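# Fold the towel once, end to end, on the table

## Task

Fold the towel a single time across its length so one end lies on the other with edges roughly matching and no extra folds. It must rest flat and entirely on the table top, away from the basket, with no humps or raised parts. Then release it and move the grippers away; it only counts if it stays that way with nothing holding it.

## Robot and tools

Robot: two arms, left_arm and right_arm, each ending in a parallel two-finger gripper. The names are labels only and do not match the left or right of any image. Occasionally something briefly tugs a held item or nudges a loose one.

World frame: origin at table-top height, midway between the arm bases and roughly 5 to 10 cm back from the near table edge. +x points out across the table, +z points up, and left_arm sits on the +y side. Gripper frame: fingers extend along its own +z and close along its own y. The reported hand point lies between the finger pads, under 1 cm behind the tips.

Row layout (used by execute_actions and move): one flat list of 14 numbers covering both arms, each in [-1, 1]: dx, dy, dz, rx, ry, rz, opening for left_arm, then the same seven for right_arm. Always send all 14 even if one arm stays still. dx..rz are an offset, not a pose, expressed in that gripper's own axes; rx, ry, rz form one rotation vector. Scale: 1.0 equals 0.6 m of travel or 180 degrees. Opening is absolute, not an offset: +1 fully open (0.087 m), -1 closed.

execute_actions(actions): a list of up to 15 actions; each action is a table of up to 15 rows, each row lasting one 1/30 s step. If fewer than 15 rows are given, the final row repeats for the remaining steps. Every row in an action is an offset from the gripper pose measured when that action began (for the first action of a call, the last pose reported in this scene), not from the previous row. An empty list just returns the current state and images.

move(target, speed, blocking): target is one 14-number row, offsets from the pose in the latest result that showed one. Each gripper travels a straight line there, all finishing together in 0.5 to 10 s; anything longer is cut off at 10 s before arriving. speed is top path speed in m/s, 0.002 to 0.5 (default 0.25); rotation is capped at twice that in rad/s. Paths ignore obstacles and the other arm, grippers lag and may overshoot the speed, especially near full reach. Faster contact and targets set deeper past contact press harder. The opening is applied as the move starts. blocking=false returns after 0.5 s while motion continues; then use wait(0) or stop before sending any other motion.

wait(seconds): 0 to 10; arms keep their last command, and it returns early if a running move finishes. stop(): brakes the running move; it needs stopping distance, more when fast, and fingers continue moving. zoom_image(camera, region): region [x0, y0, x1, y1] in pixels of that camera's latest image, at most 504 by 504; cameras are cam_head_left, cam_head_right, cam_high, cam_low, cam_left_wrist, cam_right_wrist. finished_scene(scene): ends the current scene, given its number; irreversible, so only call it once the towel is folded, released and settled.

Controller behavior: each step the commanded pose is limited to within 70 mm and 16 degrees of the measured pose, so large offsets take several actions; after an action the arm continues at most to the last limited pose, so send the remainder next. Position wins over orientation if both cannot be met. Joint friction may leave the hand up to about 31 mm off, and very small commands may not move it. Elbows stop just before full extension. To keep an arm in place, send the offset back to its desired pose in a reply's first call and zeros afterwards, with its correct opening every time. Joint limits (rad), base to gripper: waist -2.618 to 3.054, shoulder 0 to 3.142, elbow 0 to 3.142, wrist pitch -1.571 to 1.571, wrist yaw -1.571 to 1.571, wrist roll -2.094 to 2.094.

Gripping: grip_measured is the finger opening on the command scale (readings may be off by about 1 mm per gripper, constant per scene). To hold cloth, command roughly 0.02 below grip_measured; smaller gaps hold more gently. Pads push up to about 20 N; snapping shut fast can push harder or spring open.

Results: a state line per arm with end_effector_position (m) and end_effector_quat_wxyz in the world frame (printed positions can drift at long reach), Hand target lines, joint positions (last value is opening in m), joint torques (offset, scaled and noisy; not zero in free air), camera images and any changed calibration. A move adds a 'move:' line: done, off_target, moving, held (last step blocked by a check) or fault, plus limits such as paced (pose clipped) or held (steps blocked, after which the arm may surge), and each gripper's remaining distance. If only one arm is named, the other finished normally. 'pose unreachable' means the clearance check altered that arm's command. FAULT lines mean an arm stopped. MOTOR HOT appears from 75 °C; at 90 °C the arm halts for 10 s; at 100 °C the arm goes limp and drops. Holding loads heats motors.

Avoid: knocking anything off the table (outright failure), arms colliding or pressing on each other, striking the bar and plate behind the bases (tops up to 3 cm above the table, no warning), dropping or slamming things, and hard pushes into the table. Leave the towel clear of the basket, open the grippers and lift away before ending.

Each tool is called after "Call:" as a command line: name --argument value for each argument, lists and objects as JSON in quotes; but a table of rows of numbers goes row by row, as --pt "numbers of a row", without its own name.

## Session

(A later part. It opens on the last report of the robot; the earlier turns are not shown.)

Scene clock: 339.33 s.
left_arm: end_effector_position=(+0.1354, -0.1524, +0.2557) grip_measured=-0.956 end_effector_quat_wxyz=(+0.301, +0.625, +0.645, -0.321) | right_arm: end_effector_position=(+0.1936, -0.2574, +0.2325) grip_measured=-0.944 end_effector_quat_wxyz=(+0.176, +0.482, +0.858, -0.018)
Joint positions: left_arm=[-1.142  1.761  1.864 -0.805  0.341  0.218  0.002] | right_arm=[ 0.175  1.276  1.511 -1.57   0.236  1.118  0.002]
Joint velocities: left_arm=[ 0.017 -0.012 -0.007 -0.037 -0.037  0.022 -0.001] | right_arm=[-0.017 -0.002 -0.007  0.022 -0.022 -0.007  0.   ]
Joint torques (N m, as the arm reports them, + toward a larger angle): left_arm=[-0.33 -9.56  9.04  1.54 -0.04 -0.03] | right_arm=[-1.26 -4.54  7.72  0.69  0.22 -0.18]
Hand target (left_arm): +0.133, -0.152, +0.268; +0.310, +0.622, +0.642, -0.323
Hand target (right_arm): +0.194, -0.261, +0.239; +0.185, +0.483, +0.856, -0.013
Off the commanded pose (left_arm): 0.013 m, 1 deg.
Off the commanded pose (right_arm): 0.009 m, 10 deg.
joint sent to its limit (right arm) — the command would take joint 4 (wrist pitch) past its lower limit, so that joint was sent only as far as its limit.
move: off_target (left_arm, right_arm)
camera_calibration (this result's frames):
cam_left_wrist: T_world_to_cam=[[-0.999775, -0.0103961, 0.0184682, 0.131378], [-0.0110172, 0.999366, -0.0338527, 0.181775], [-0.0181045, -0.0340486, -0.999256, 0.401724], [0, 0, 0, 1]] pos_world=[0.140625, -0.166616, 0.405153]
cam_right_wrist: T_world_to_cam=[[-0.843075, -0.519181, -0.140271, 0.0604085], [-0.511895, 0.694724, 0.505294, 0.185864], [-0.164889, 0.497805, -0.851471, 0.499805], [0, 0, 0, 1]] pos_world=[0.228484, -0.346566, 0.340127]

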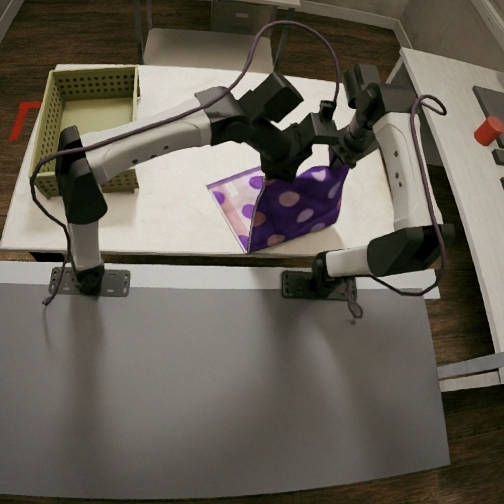

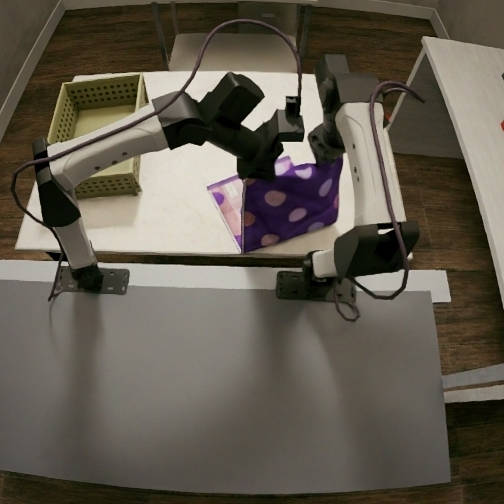

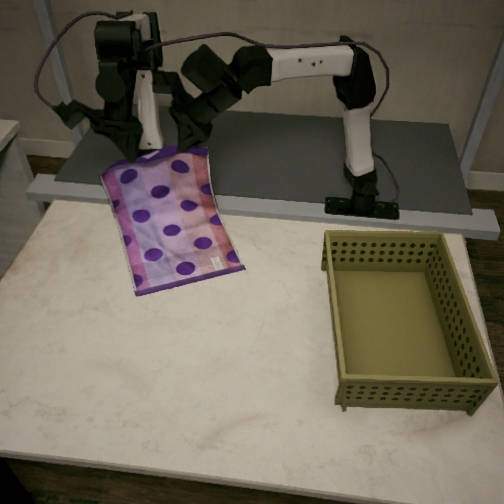

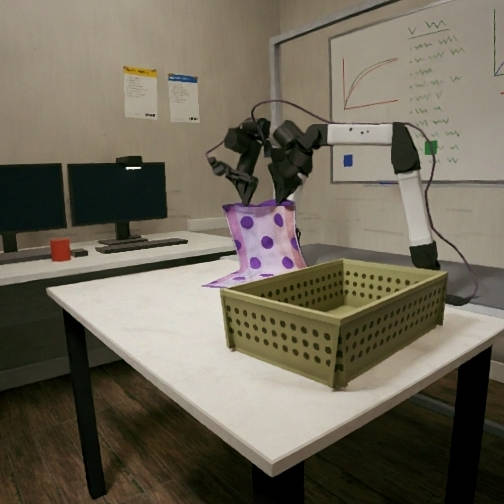

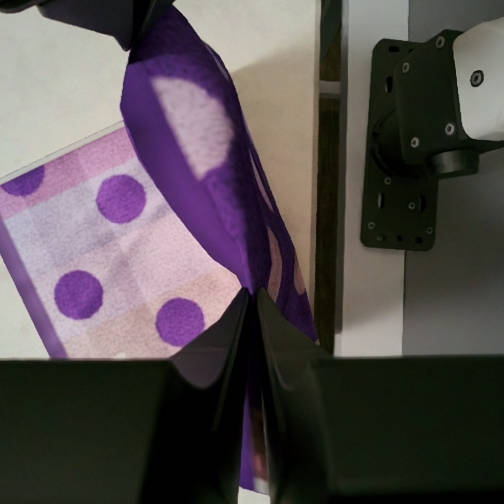

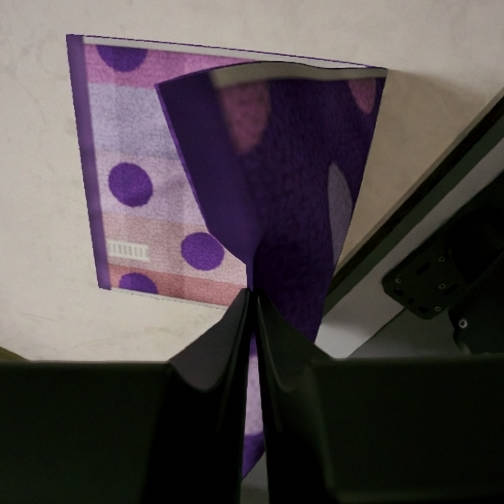

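Call:
move --target '[0.072,-0.033,0.073,0,0,0,-0.985,0.033,-0.05,0.088,0,0,0,-0.975]' --speed 0.08

Call:
move --target '[0.154,0.192,-0.025,0,0,0,-0.985,0.035,0.2,0.12,0.03,0,0,-0.975]' --speed 0.08

Scene clock: 341.83 s.
left_arm: end_effector_position=(+0.1159, -0.1639, +0.1912) grip_measured=-0.956 end_effector_quat_wxyz=(+0.291, +0.627, +0.647, -0.320) | right_arm: end_effector_position=(+0.1725, -0.2657, +0.1729) grip_measured=-0.944 end_effector_quat_wxyz=(+0.167, +0.482, +0.860, -0.024)
Joint positions: left_arm=[-1.201  1.733  1.578 -0.553  0.303  0.179  0.002] | right_arm=[ 0.141  1.129  1.175 -1.396  0.228  1.083  0.002]
Joint velocities: left_arm=[-0.012 -0.007  0.012  0.037  0.022 -0.022  0.   ] | right_arm=[ 0.007  0.007  0.002  0.037 -0.022  0.037  0.   ]
Joint torques (N m, as the arm reports them, + toward a larger angle): left_arm=[ -0.3  -10.64   5.87   1.81   0.    -0.04] | right_arm=[-1.2  -4.27  5.25  0.93  0.17 -0.15]
Hand target (left_arm): +0.114, -0.162, +0.196; +0.300, +0.625, +0.645, -0.322
Hand target (right_arm): +0.175, -0.268, +0.172; +0.176, +0.482, +0.858, -0.018
Off the commanded pose (left_arm): 0.006 m, 1 deg.
Off the commanded pose (right_arm): 0.003 m, 1 deg.
move: done
camera_calibration (this result's frames):
cam_left_wrist: T_world_to_cam=[[-0.99957, -0.004723, 0.0289553, 0.111852], [-0.00524607, 0.999824, -0.0180157, 0.18718], [-0.0288651, -0.0181598, -0.999418, 0.340366], [0, 0, 0, 1]] pos_world=[0.122611, -0.180438, 0.340302]
cam_right_wrist: T_world_to_cam=[[-0.845666, -0.520134, -0.119624, 0.0265533], [-0.500724, 0.695632, 0.515142, 0.207579], [-0.184728, 0.495537, -0.848716, 0.45212], [0, 0, 0, 1]] pos_world=[0.209915, -0.35463, 0.279965]

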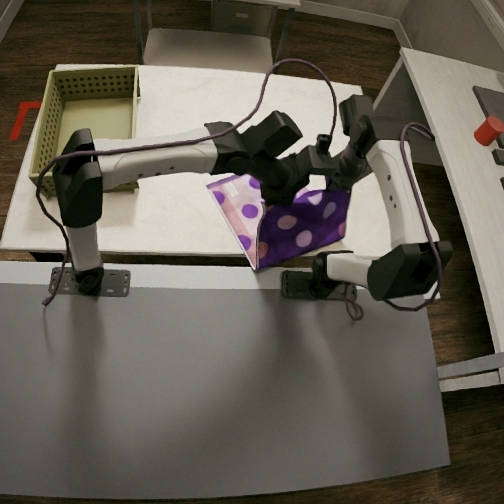

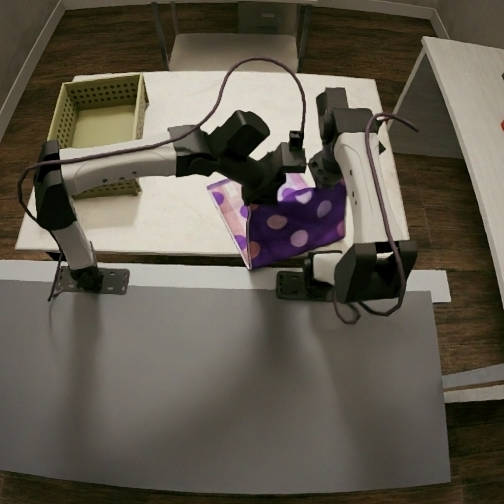

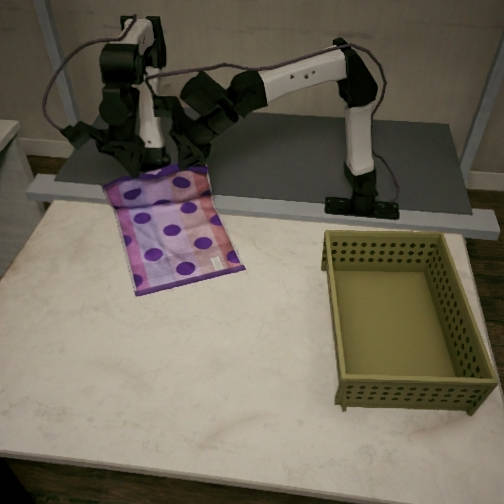

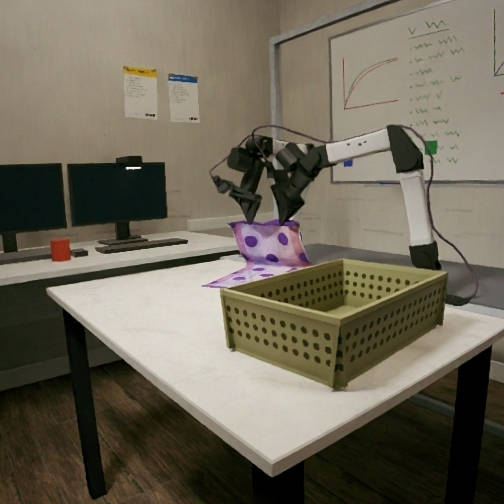

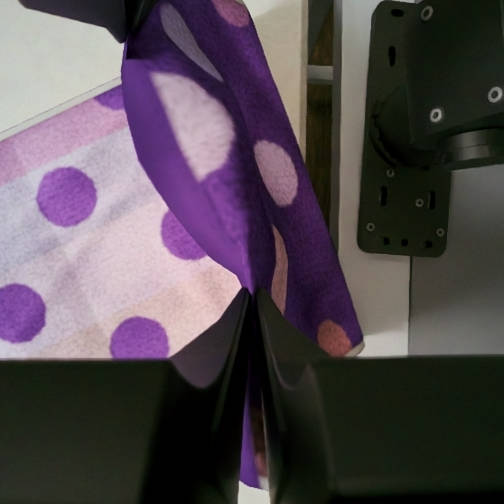

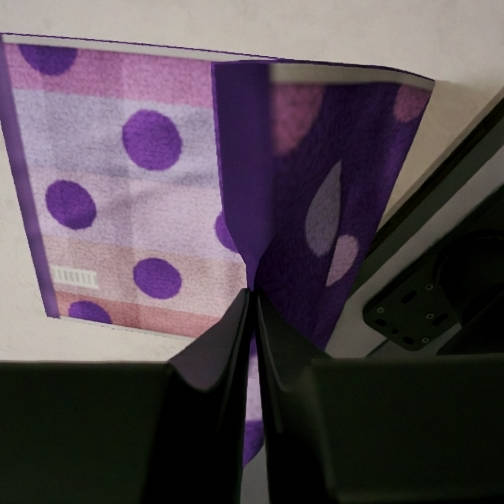

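Scene clock: 344.10 s.
left_arm: end_effector_position=(+0.2274, -0.0961, +0.1360) grip_measured=-0.956 end_effector_quat_wxyz=(+0.303, +0.627, +0.644, -0.316) | right_arm: end_effector_position=(+0.2714, -0.2028, +0.1124) grip_measured=-0.944 end_effector_quat_wxyz=(+0.128, +0.488, +0.861, -0.068)
Joint positions: left_arm=[-0.852  1.733  1.37  -0.435  0.546  0.447  0.002] | right_arm=[ 0.342  1.64   1.341 -1.223  0.274  1.314  0.002]
Joint velocities: left_arm=[ 0.012 -0.012  0.007  0.037  0.007  0.037 -0.   ] | right_arm=[-0.007  0.012 -0.022  0.022 -0.051 -0.037 -0.   ]
Joint torques (N m, as the arm reports them, + toward a larger angle): left_arm=[ 0.84 -7.73  5.51  1.66  0.24  0.09] | right_arm=[ 0.73 -6.75  8.57  0.54  0.48  0.07]
Hand target (left_arm): +0.227, -0.094, +0.123; +0.292, +0.628, +0.647, -0.318
Hand target (right_arm): +0.282, -0.200, +0.114; +0.144, +0.489, +0.858, -0.065
Off the commanded pose (left_arm): 0.013 m, 1 deg.
Off the commanded pose (right_arm): 0.011 m, 2 deg.
move: off_target (left_arm, right_arm)
camera_calibration (this result's frames):
cam_left_wrist: T_world_to_cam=[[-0.999924, -0.00999879, 0.00726057, 0.227773], [-0.0102077, 0.999517, -0.0293358, 0.121628], [-0.00696375, -0.0294077, -0.999543, 0.283626], [0, 0, 0, 1]] pos_world=[0.230972, -0.110952, 0.285411]
cam_right_wrist: T_world_to_cam=[[-0.866742, -0.498689, -0.00817262, 0.133301], [-0.423625, 0.72743, 0.539804, 0.227241], [-0.263249, 0.471333, -0.841751, 0.403461], [0, 0, 0, 1]] pos_world=[0.318014, -0.288991, 0.218037]

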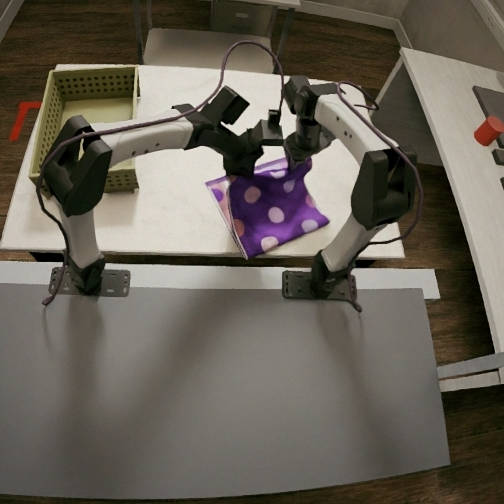

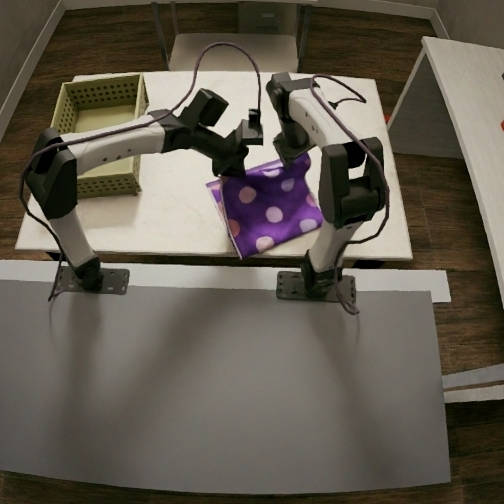

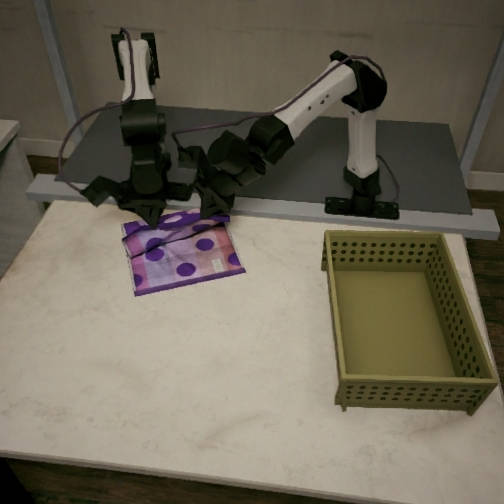

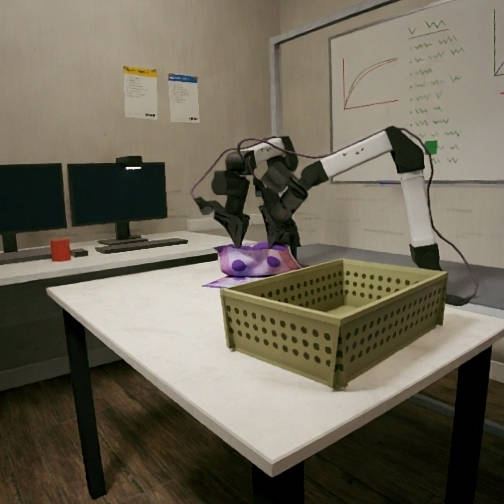

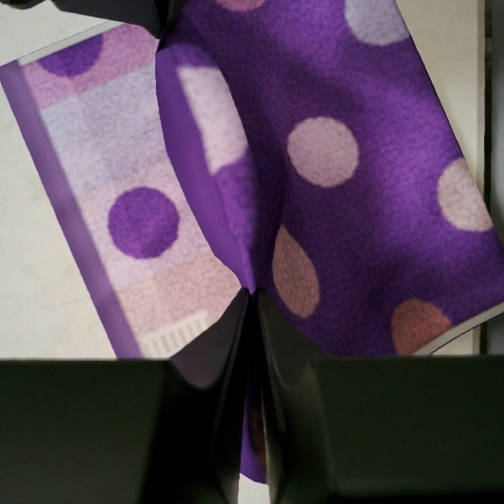

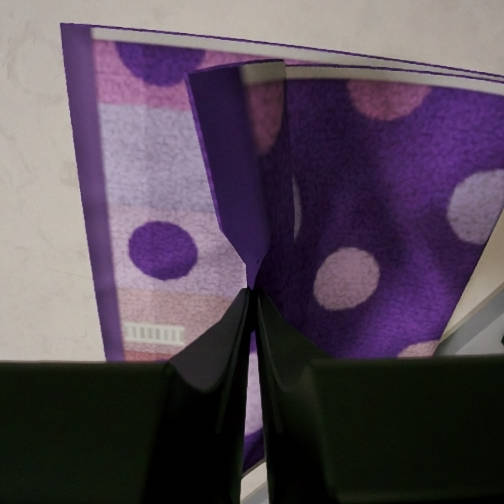

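Call:
move --target '[0.162,0.147,0.035,0,0,0,-0.985,0.02,0.183,0.138,0,0,0,-0.975]' --speed 0.07

Scene clock: 346.97 s.
left_arm: end_effector_position=(+0.3137, -0.0553, +0.0512) grip_measured=-0.956 end_effector_quat_wxyz=(+0.308, +0.629, +0.642, -0.312) | right_arm: end_effector_position=(+0.3625, -0.1617, +0.0315) grip_measured=-0.944 end_effector_quat_wxyz=(+0.114, +0.486, +0.863, -0.076)
Joint positions: left_arm=[-0.625  1.956  1.328 -0.284  0.688  0.664  0.002] | right_arm=[ 0.372  2.092  1.593 -1.064  0.266  1.343  0.002]
Joint velocities: left_arm=[-0.007 -0.007  0.002 -0.007 -0.007  0.037 -0.   ] | right_arm=[-0.017 -0.002  0.002  0.007 -0.022  0.051 -0.002]
Joint torques (N m, as the arm reports them, + toward a larger angle): left_arm=[ 1.08 -9.32  5.61  1.41  0.33  0.06] | right_arm=[  0.47 -11.49   8.38   0.49   0.36   0.07]
Hand target (left_arm): +0.313, -0.051, +0.044; +0.303, +0.628, +0.644, -0.314
Hand target (right_arm): +0.373, -0.157, +0.032; +0.128, +0.488, +0.860, -0.068
Off the commanded pose (left_arm): 0.008 m, 1 deg.
Off the commanded pose (right_arm): 0.011 m, 2 deg.
move: off_target (right_arm)
camera_calibration (this result's frames):
cam_left_wrist: T_world_to_cam=[[-0.999901, -0.0110817, -0.00861585, 0.315861], [-0.0108086, 0.999457, -0.0311227, 0.079533], [0.00895606, -0.0310265, -0.999478, 0.195634], [0, 0, 0, 1]] pos_world=[0.314937, -0.0699198, 0.200728]
cam_right_wrist: T_world_to_cam=[[-0.86544, -0.500574, 0.0209732, 0.230296], [-0.40712, 0.727033, 0.55288, 0.273198], [-0.292005, 0.469946, -0.832997, 0.349877], [0, 0, 0, 1]] pos_world=[0.412698, -0.247767, 0.135571]

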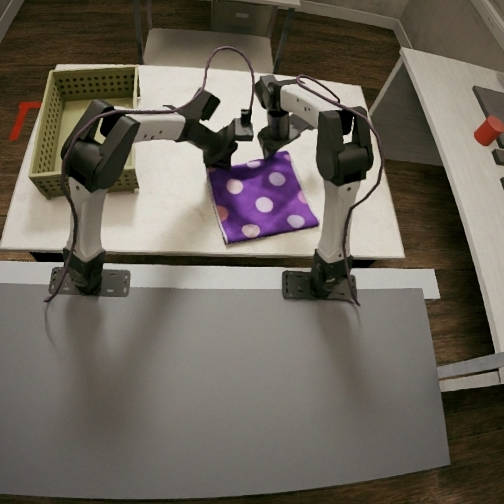

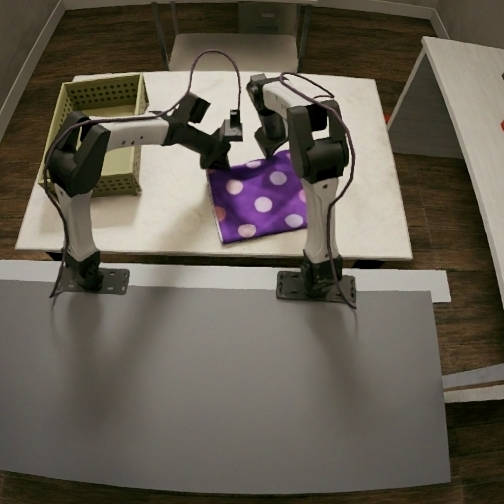

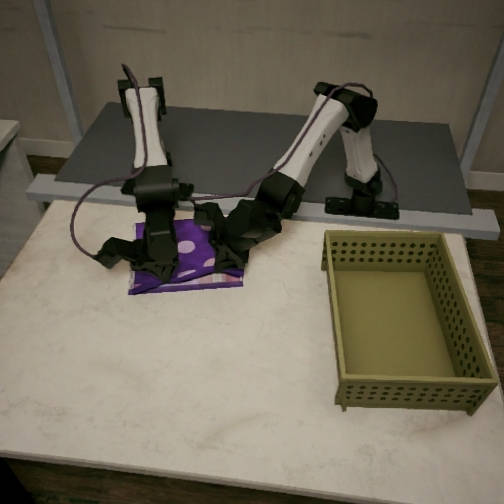

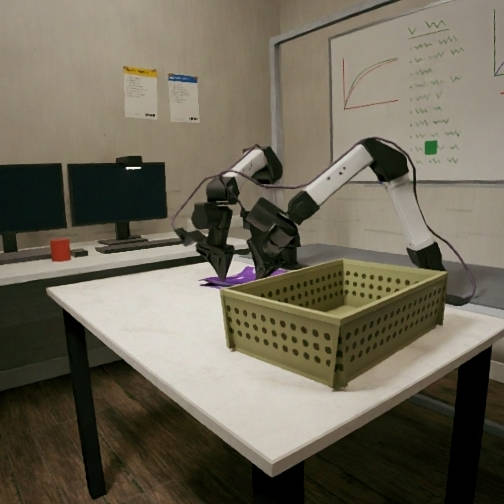

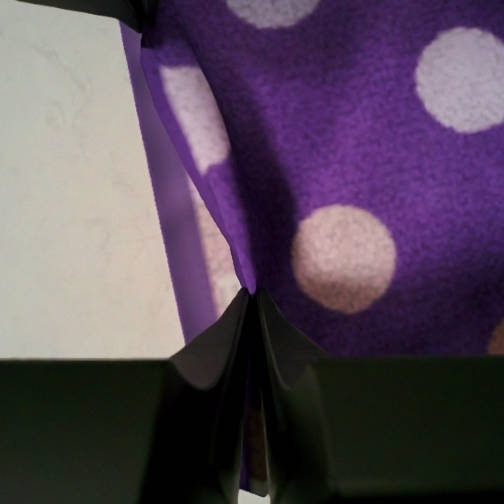

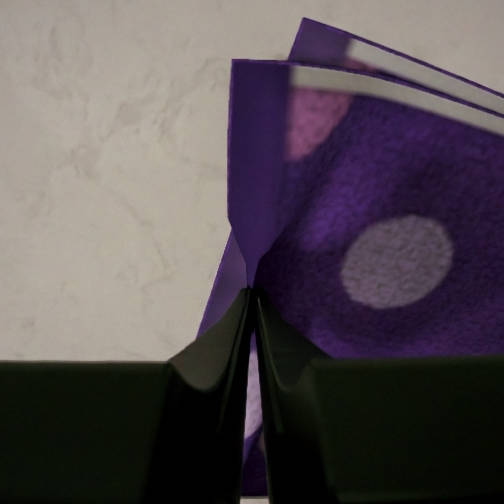

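Bottom slid into near alignment; release and retreat.

Call:
move --target '[-0.15,0.02,-0.25,0,0,0,0.3,-0.2,0,-0.2,0,0,0,0.3]' --speed 0.1

Scene clock: 349.67 s.
left_arm: end_effector_position=(+0.3219, +0.0077, +0.2050) grip_measured=+0.300 end_effector_quat_wxyz=(+0.299, +0.629, +0.647, -0.310) | right_arm: end_effector_position=(+0.4058, -0.2277, +0.1735) grip_measured=+0.300 end_effector_quat_wxyz=(+0.139, +0.484, +0.862, -0.058)
Joint positions: left_arm=[-0.475  1.844  1.826 -1.029  0.765  0.835  0.057] | right_arm=[ 0.191  2.18   2.298 -1.566  0.261  1.144  0.057]
Joint velocities: left_arm=[ 0.002  0.007  0.002 -0.007 -0.037  0.051  0.001] | right_arm=[-0.007  0.007  0.012  0.022 -0.037 -0.037  0.   ]
Joint torques (N m, as the arm reports them, + toward a larger angle): left_arm=[ 0.92 -9.36  8.73  1.07  0.37  0.05] | right_arm=[ -0.93 -13.64   8.1    0.47   0.15  -0.13]
Hand target (left_arm): +0.325, +0.008, +0.214; +0.309, +0.630, +0.642, -0.310
Hand target (right_arm): +0.407, -0.231, +0.179; +0.143, +0.483, +0.862, -0.052
Off the commanded pose (left_arm): 0.011 m, 1 deg.
Off the commanded pose (right_arm): 0.007 m, 4 deg.
joint sent to its limit (right arm) — the command would take joint 4 (wrist pitch) past its lower limit, so that joint was sent only as far as its limit.
move: off_target (left_arm, right_arm)
camera_calibration (this result's frames):
cam_left_wrist: T_world_to_cam=[[-0.999912, -0.0123284, 0.0049401, 0.323308], [-0.0123966, 0.999825, -0.0140266, 0.0184347], [-0.0047663, -0.0140866, -0.999889, 0.355528], [0, 0, 0, 1]] pos_world=[0.325202, -0.00943738, 0.35415]
cam_right_wrist: T_world_to_cam=[[-0.859209, -0.510373, -0.0357712, 0.236922], [-0.448913, 0.718507, 0.531248, 0.279054], [-0.245433, 0.472511, -0.846461, 0.49592], [0, 0, 0, 1]] pos_world=[0.450551, -0.313911, 0.280005]

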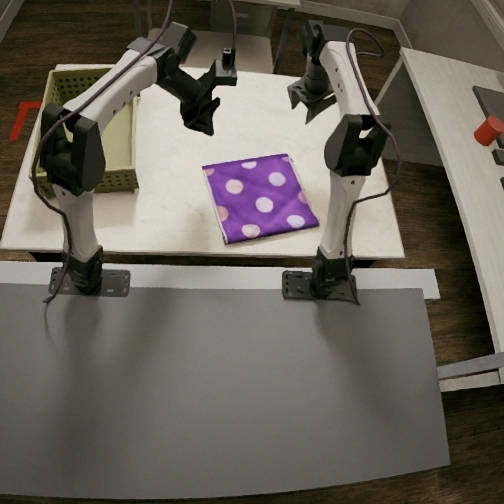

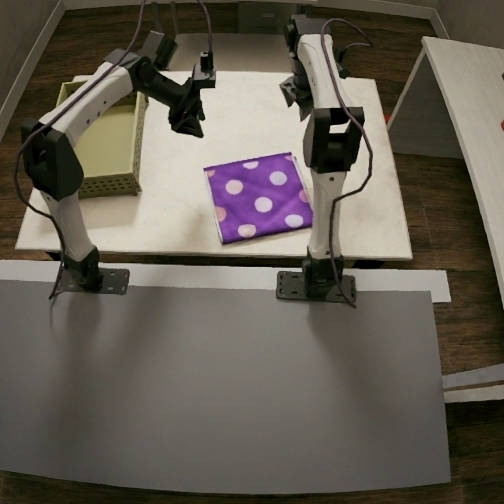

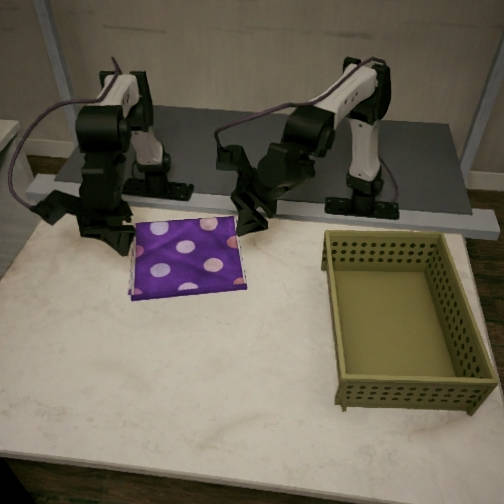

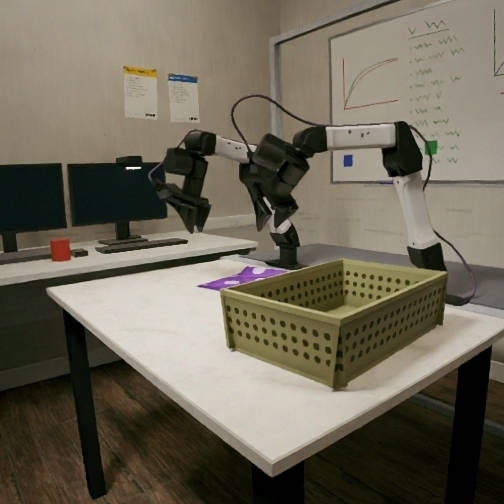

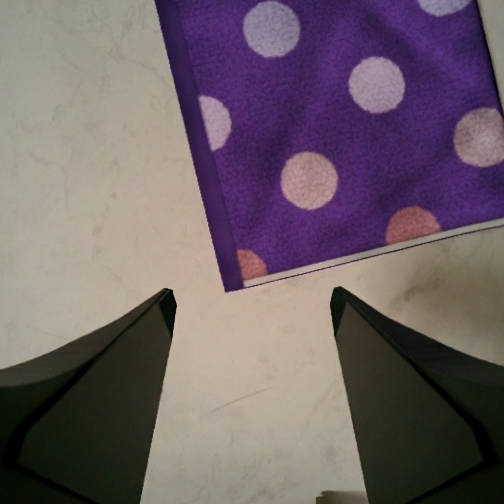

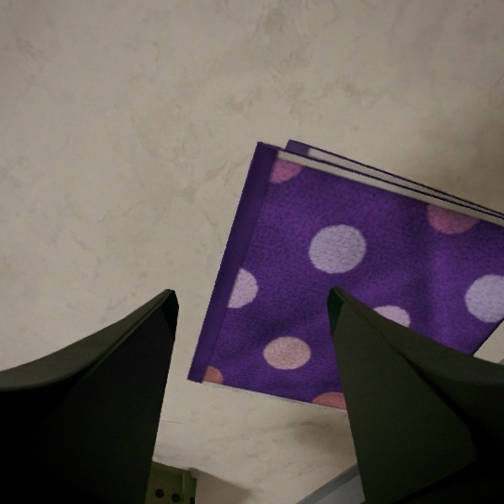

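Call:
execute_actions --actions '[]'

Scene clock: 350.20 s.
left_arm: end_effector_position=(+0.3216, +0.0079, +0.2048) grip_measured=+0.300 end_effector_quat_wxyz=(+0.298, +0.629, +0.647, -0.310) | right_arm: end_effector_position=(+0.4057, -0.2278, +0.1735) grip_measured=+0.300 end_effector_quat_wxyz=(+0.139, +0.483, +0.862, -0.058)
Joint positions: left_arm=[-0.475  1.844  1.826 -1.031  0.765  0.835  0.057] | right_arm=[ 0.191  2.18   2.298 -1.566  0.261  1.143  0.057]
Joint velocities: left_arm=[ 0.002 -0.002 -0.002 -0.066 -0.007 -0.037  0.   ] | right_arm=[-0.017  0.032  0.012  0.022  0.066  0.066  0.   ]
Joint torques (N m, as the arm reports them, + toward a larger angle): left_arm=[ 0.8  -9.42  8.95  1.04  0.33  0.08] | right_arm=[ -0.92 -13.66   8.1    0.46   0.15  -0.13]
Hand target (left_arm): +0.325, +0.008, +0.214; +0.309, +0.630, +0.642, -0.310
Hand target (right_arm): +0.407, -0.231, +0.179; +0.143, +0.483, +0.862, -0.052
Off the commanded pose (left_arm): 0.011 m, 1 deg.
Off the commanded pose (right_arm): 0.007 m, 4 deg.
camera_calibration (this result's frames):
cam_left_wrist: T_world_to_cam=[[-0.999911, -0.0118688, 0.00601851, 0.322772], [-0.011947, 0.999843, -0.0131183, 0.0179109], [-0.00586187, -0.013189, -0.999896, 0.355708], [0, 0, 0, 1]] pos_world=[0.325043, -0.00938573, 0.353963]
cam_right_wrist: T_world_to_cam=[[-0.858857, -0.511006, -0.0351937, 0.236414], [-0.449141, 0.718284, 0.531358, 0.279048], [-0.246248, 0.472167, -0.846416, 0.496141], [0, 0, 0, 1]] pos_world=[0.450551, -0.313888, 0.279987]

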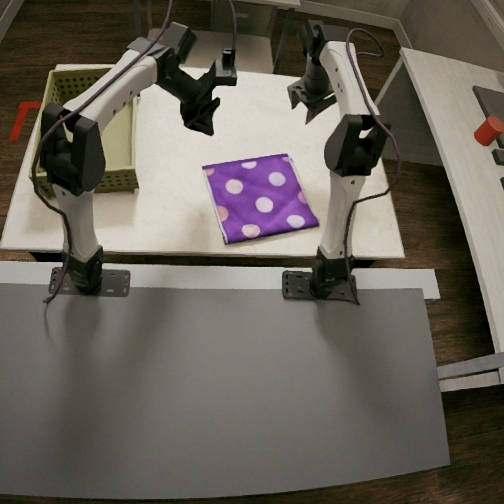

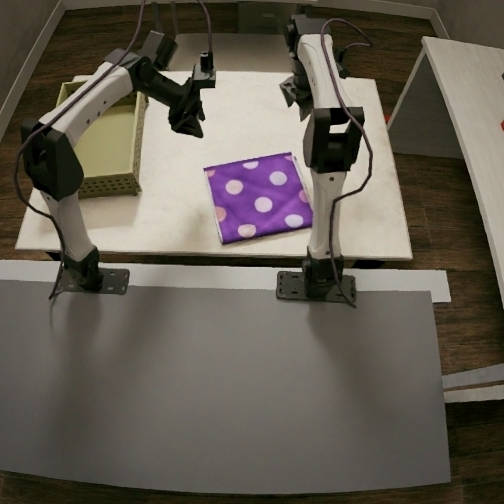

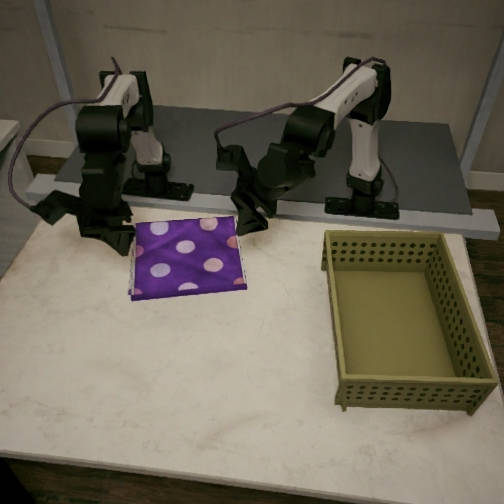

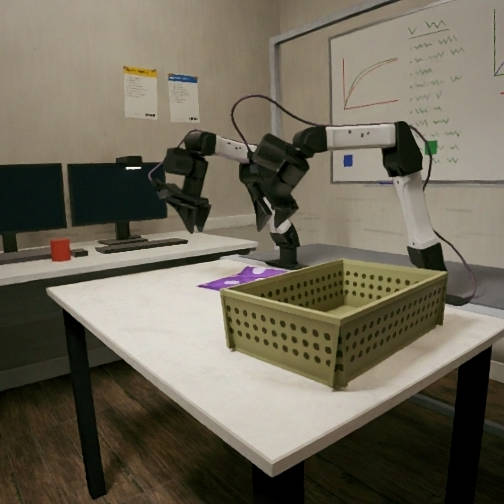

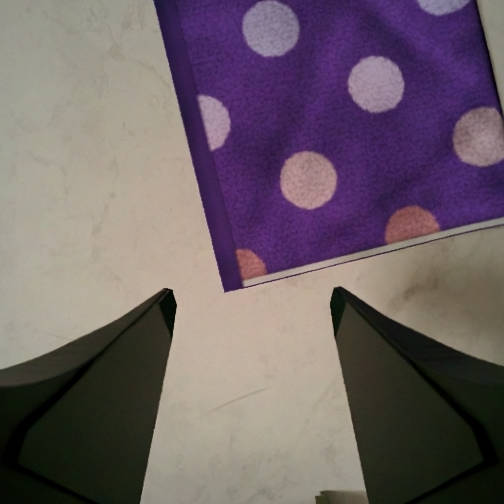

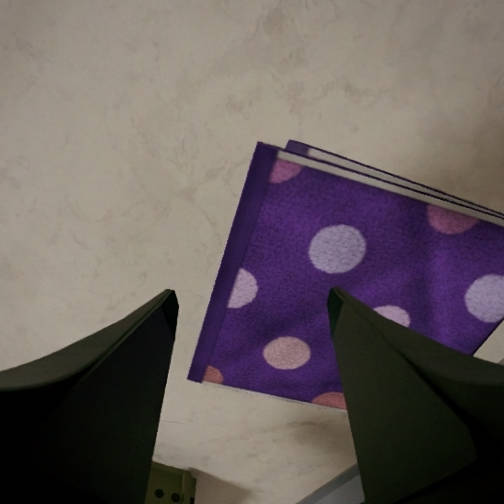

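Call:
finished_scene --scene 2

The scene is finished: the task was done.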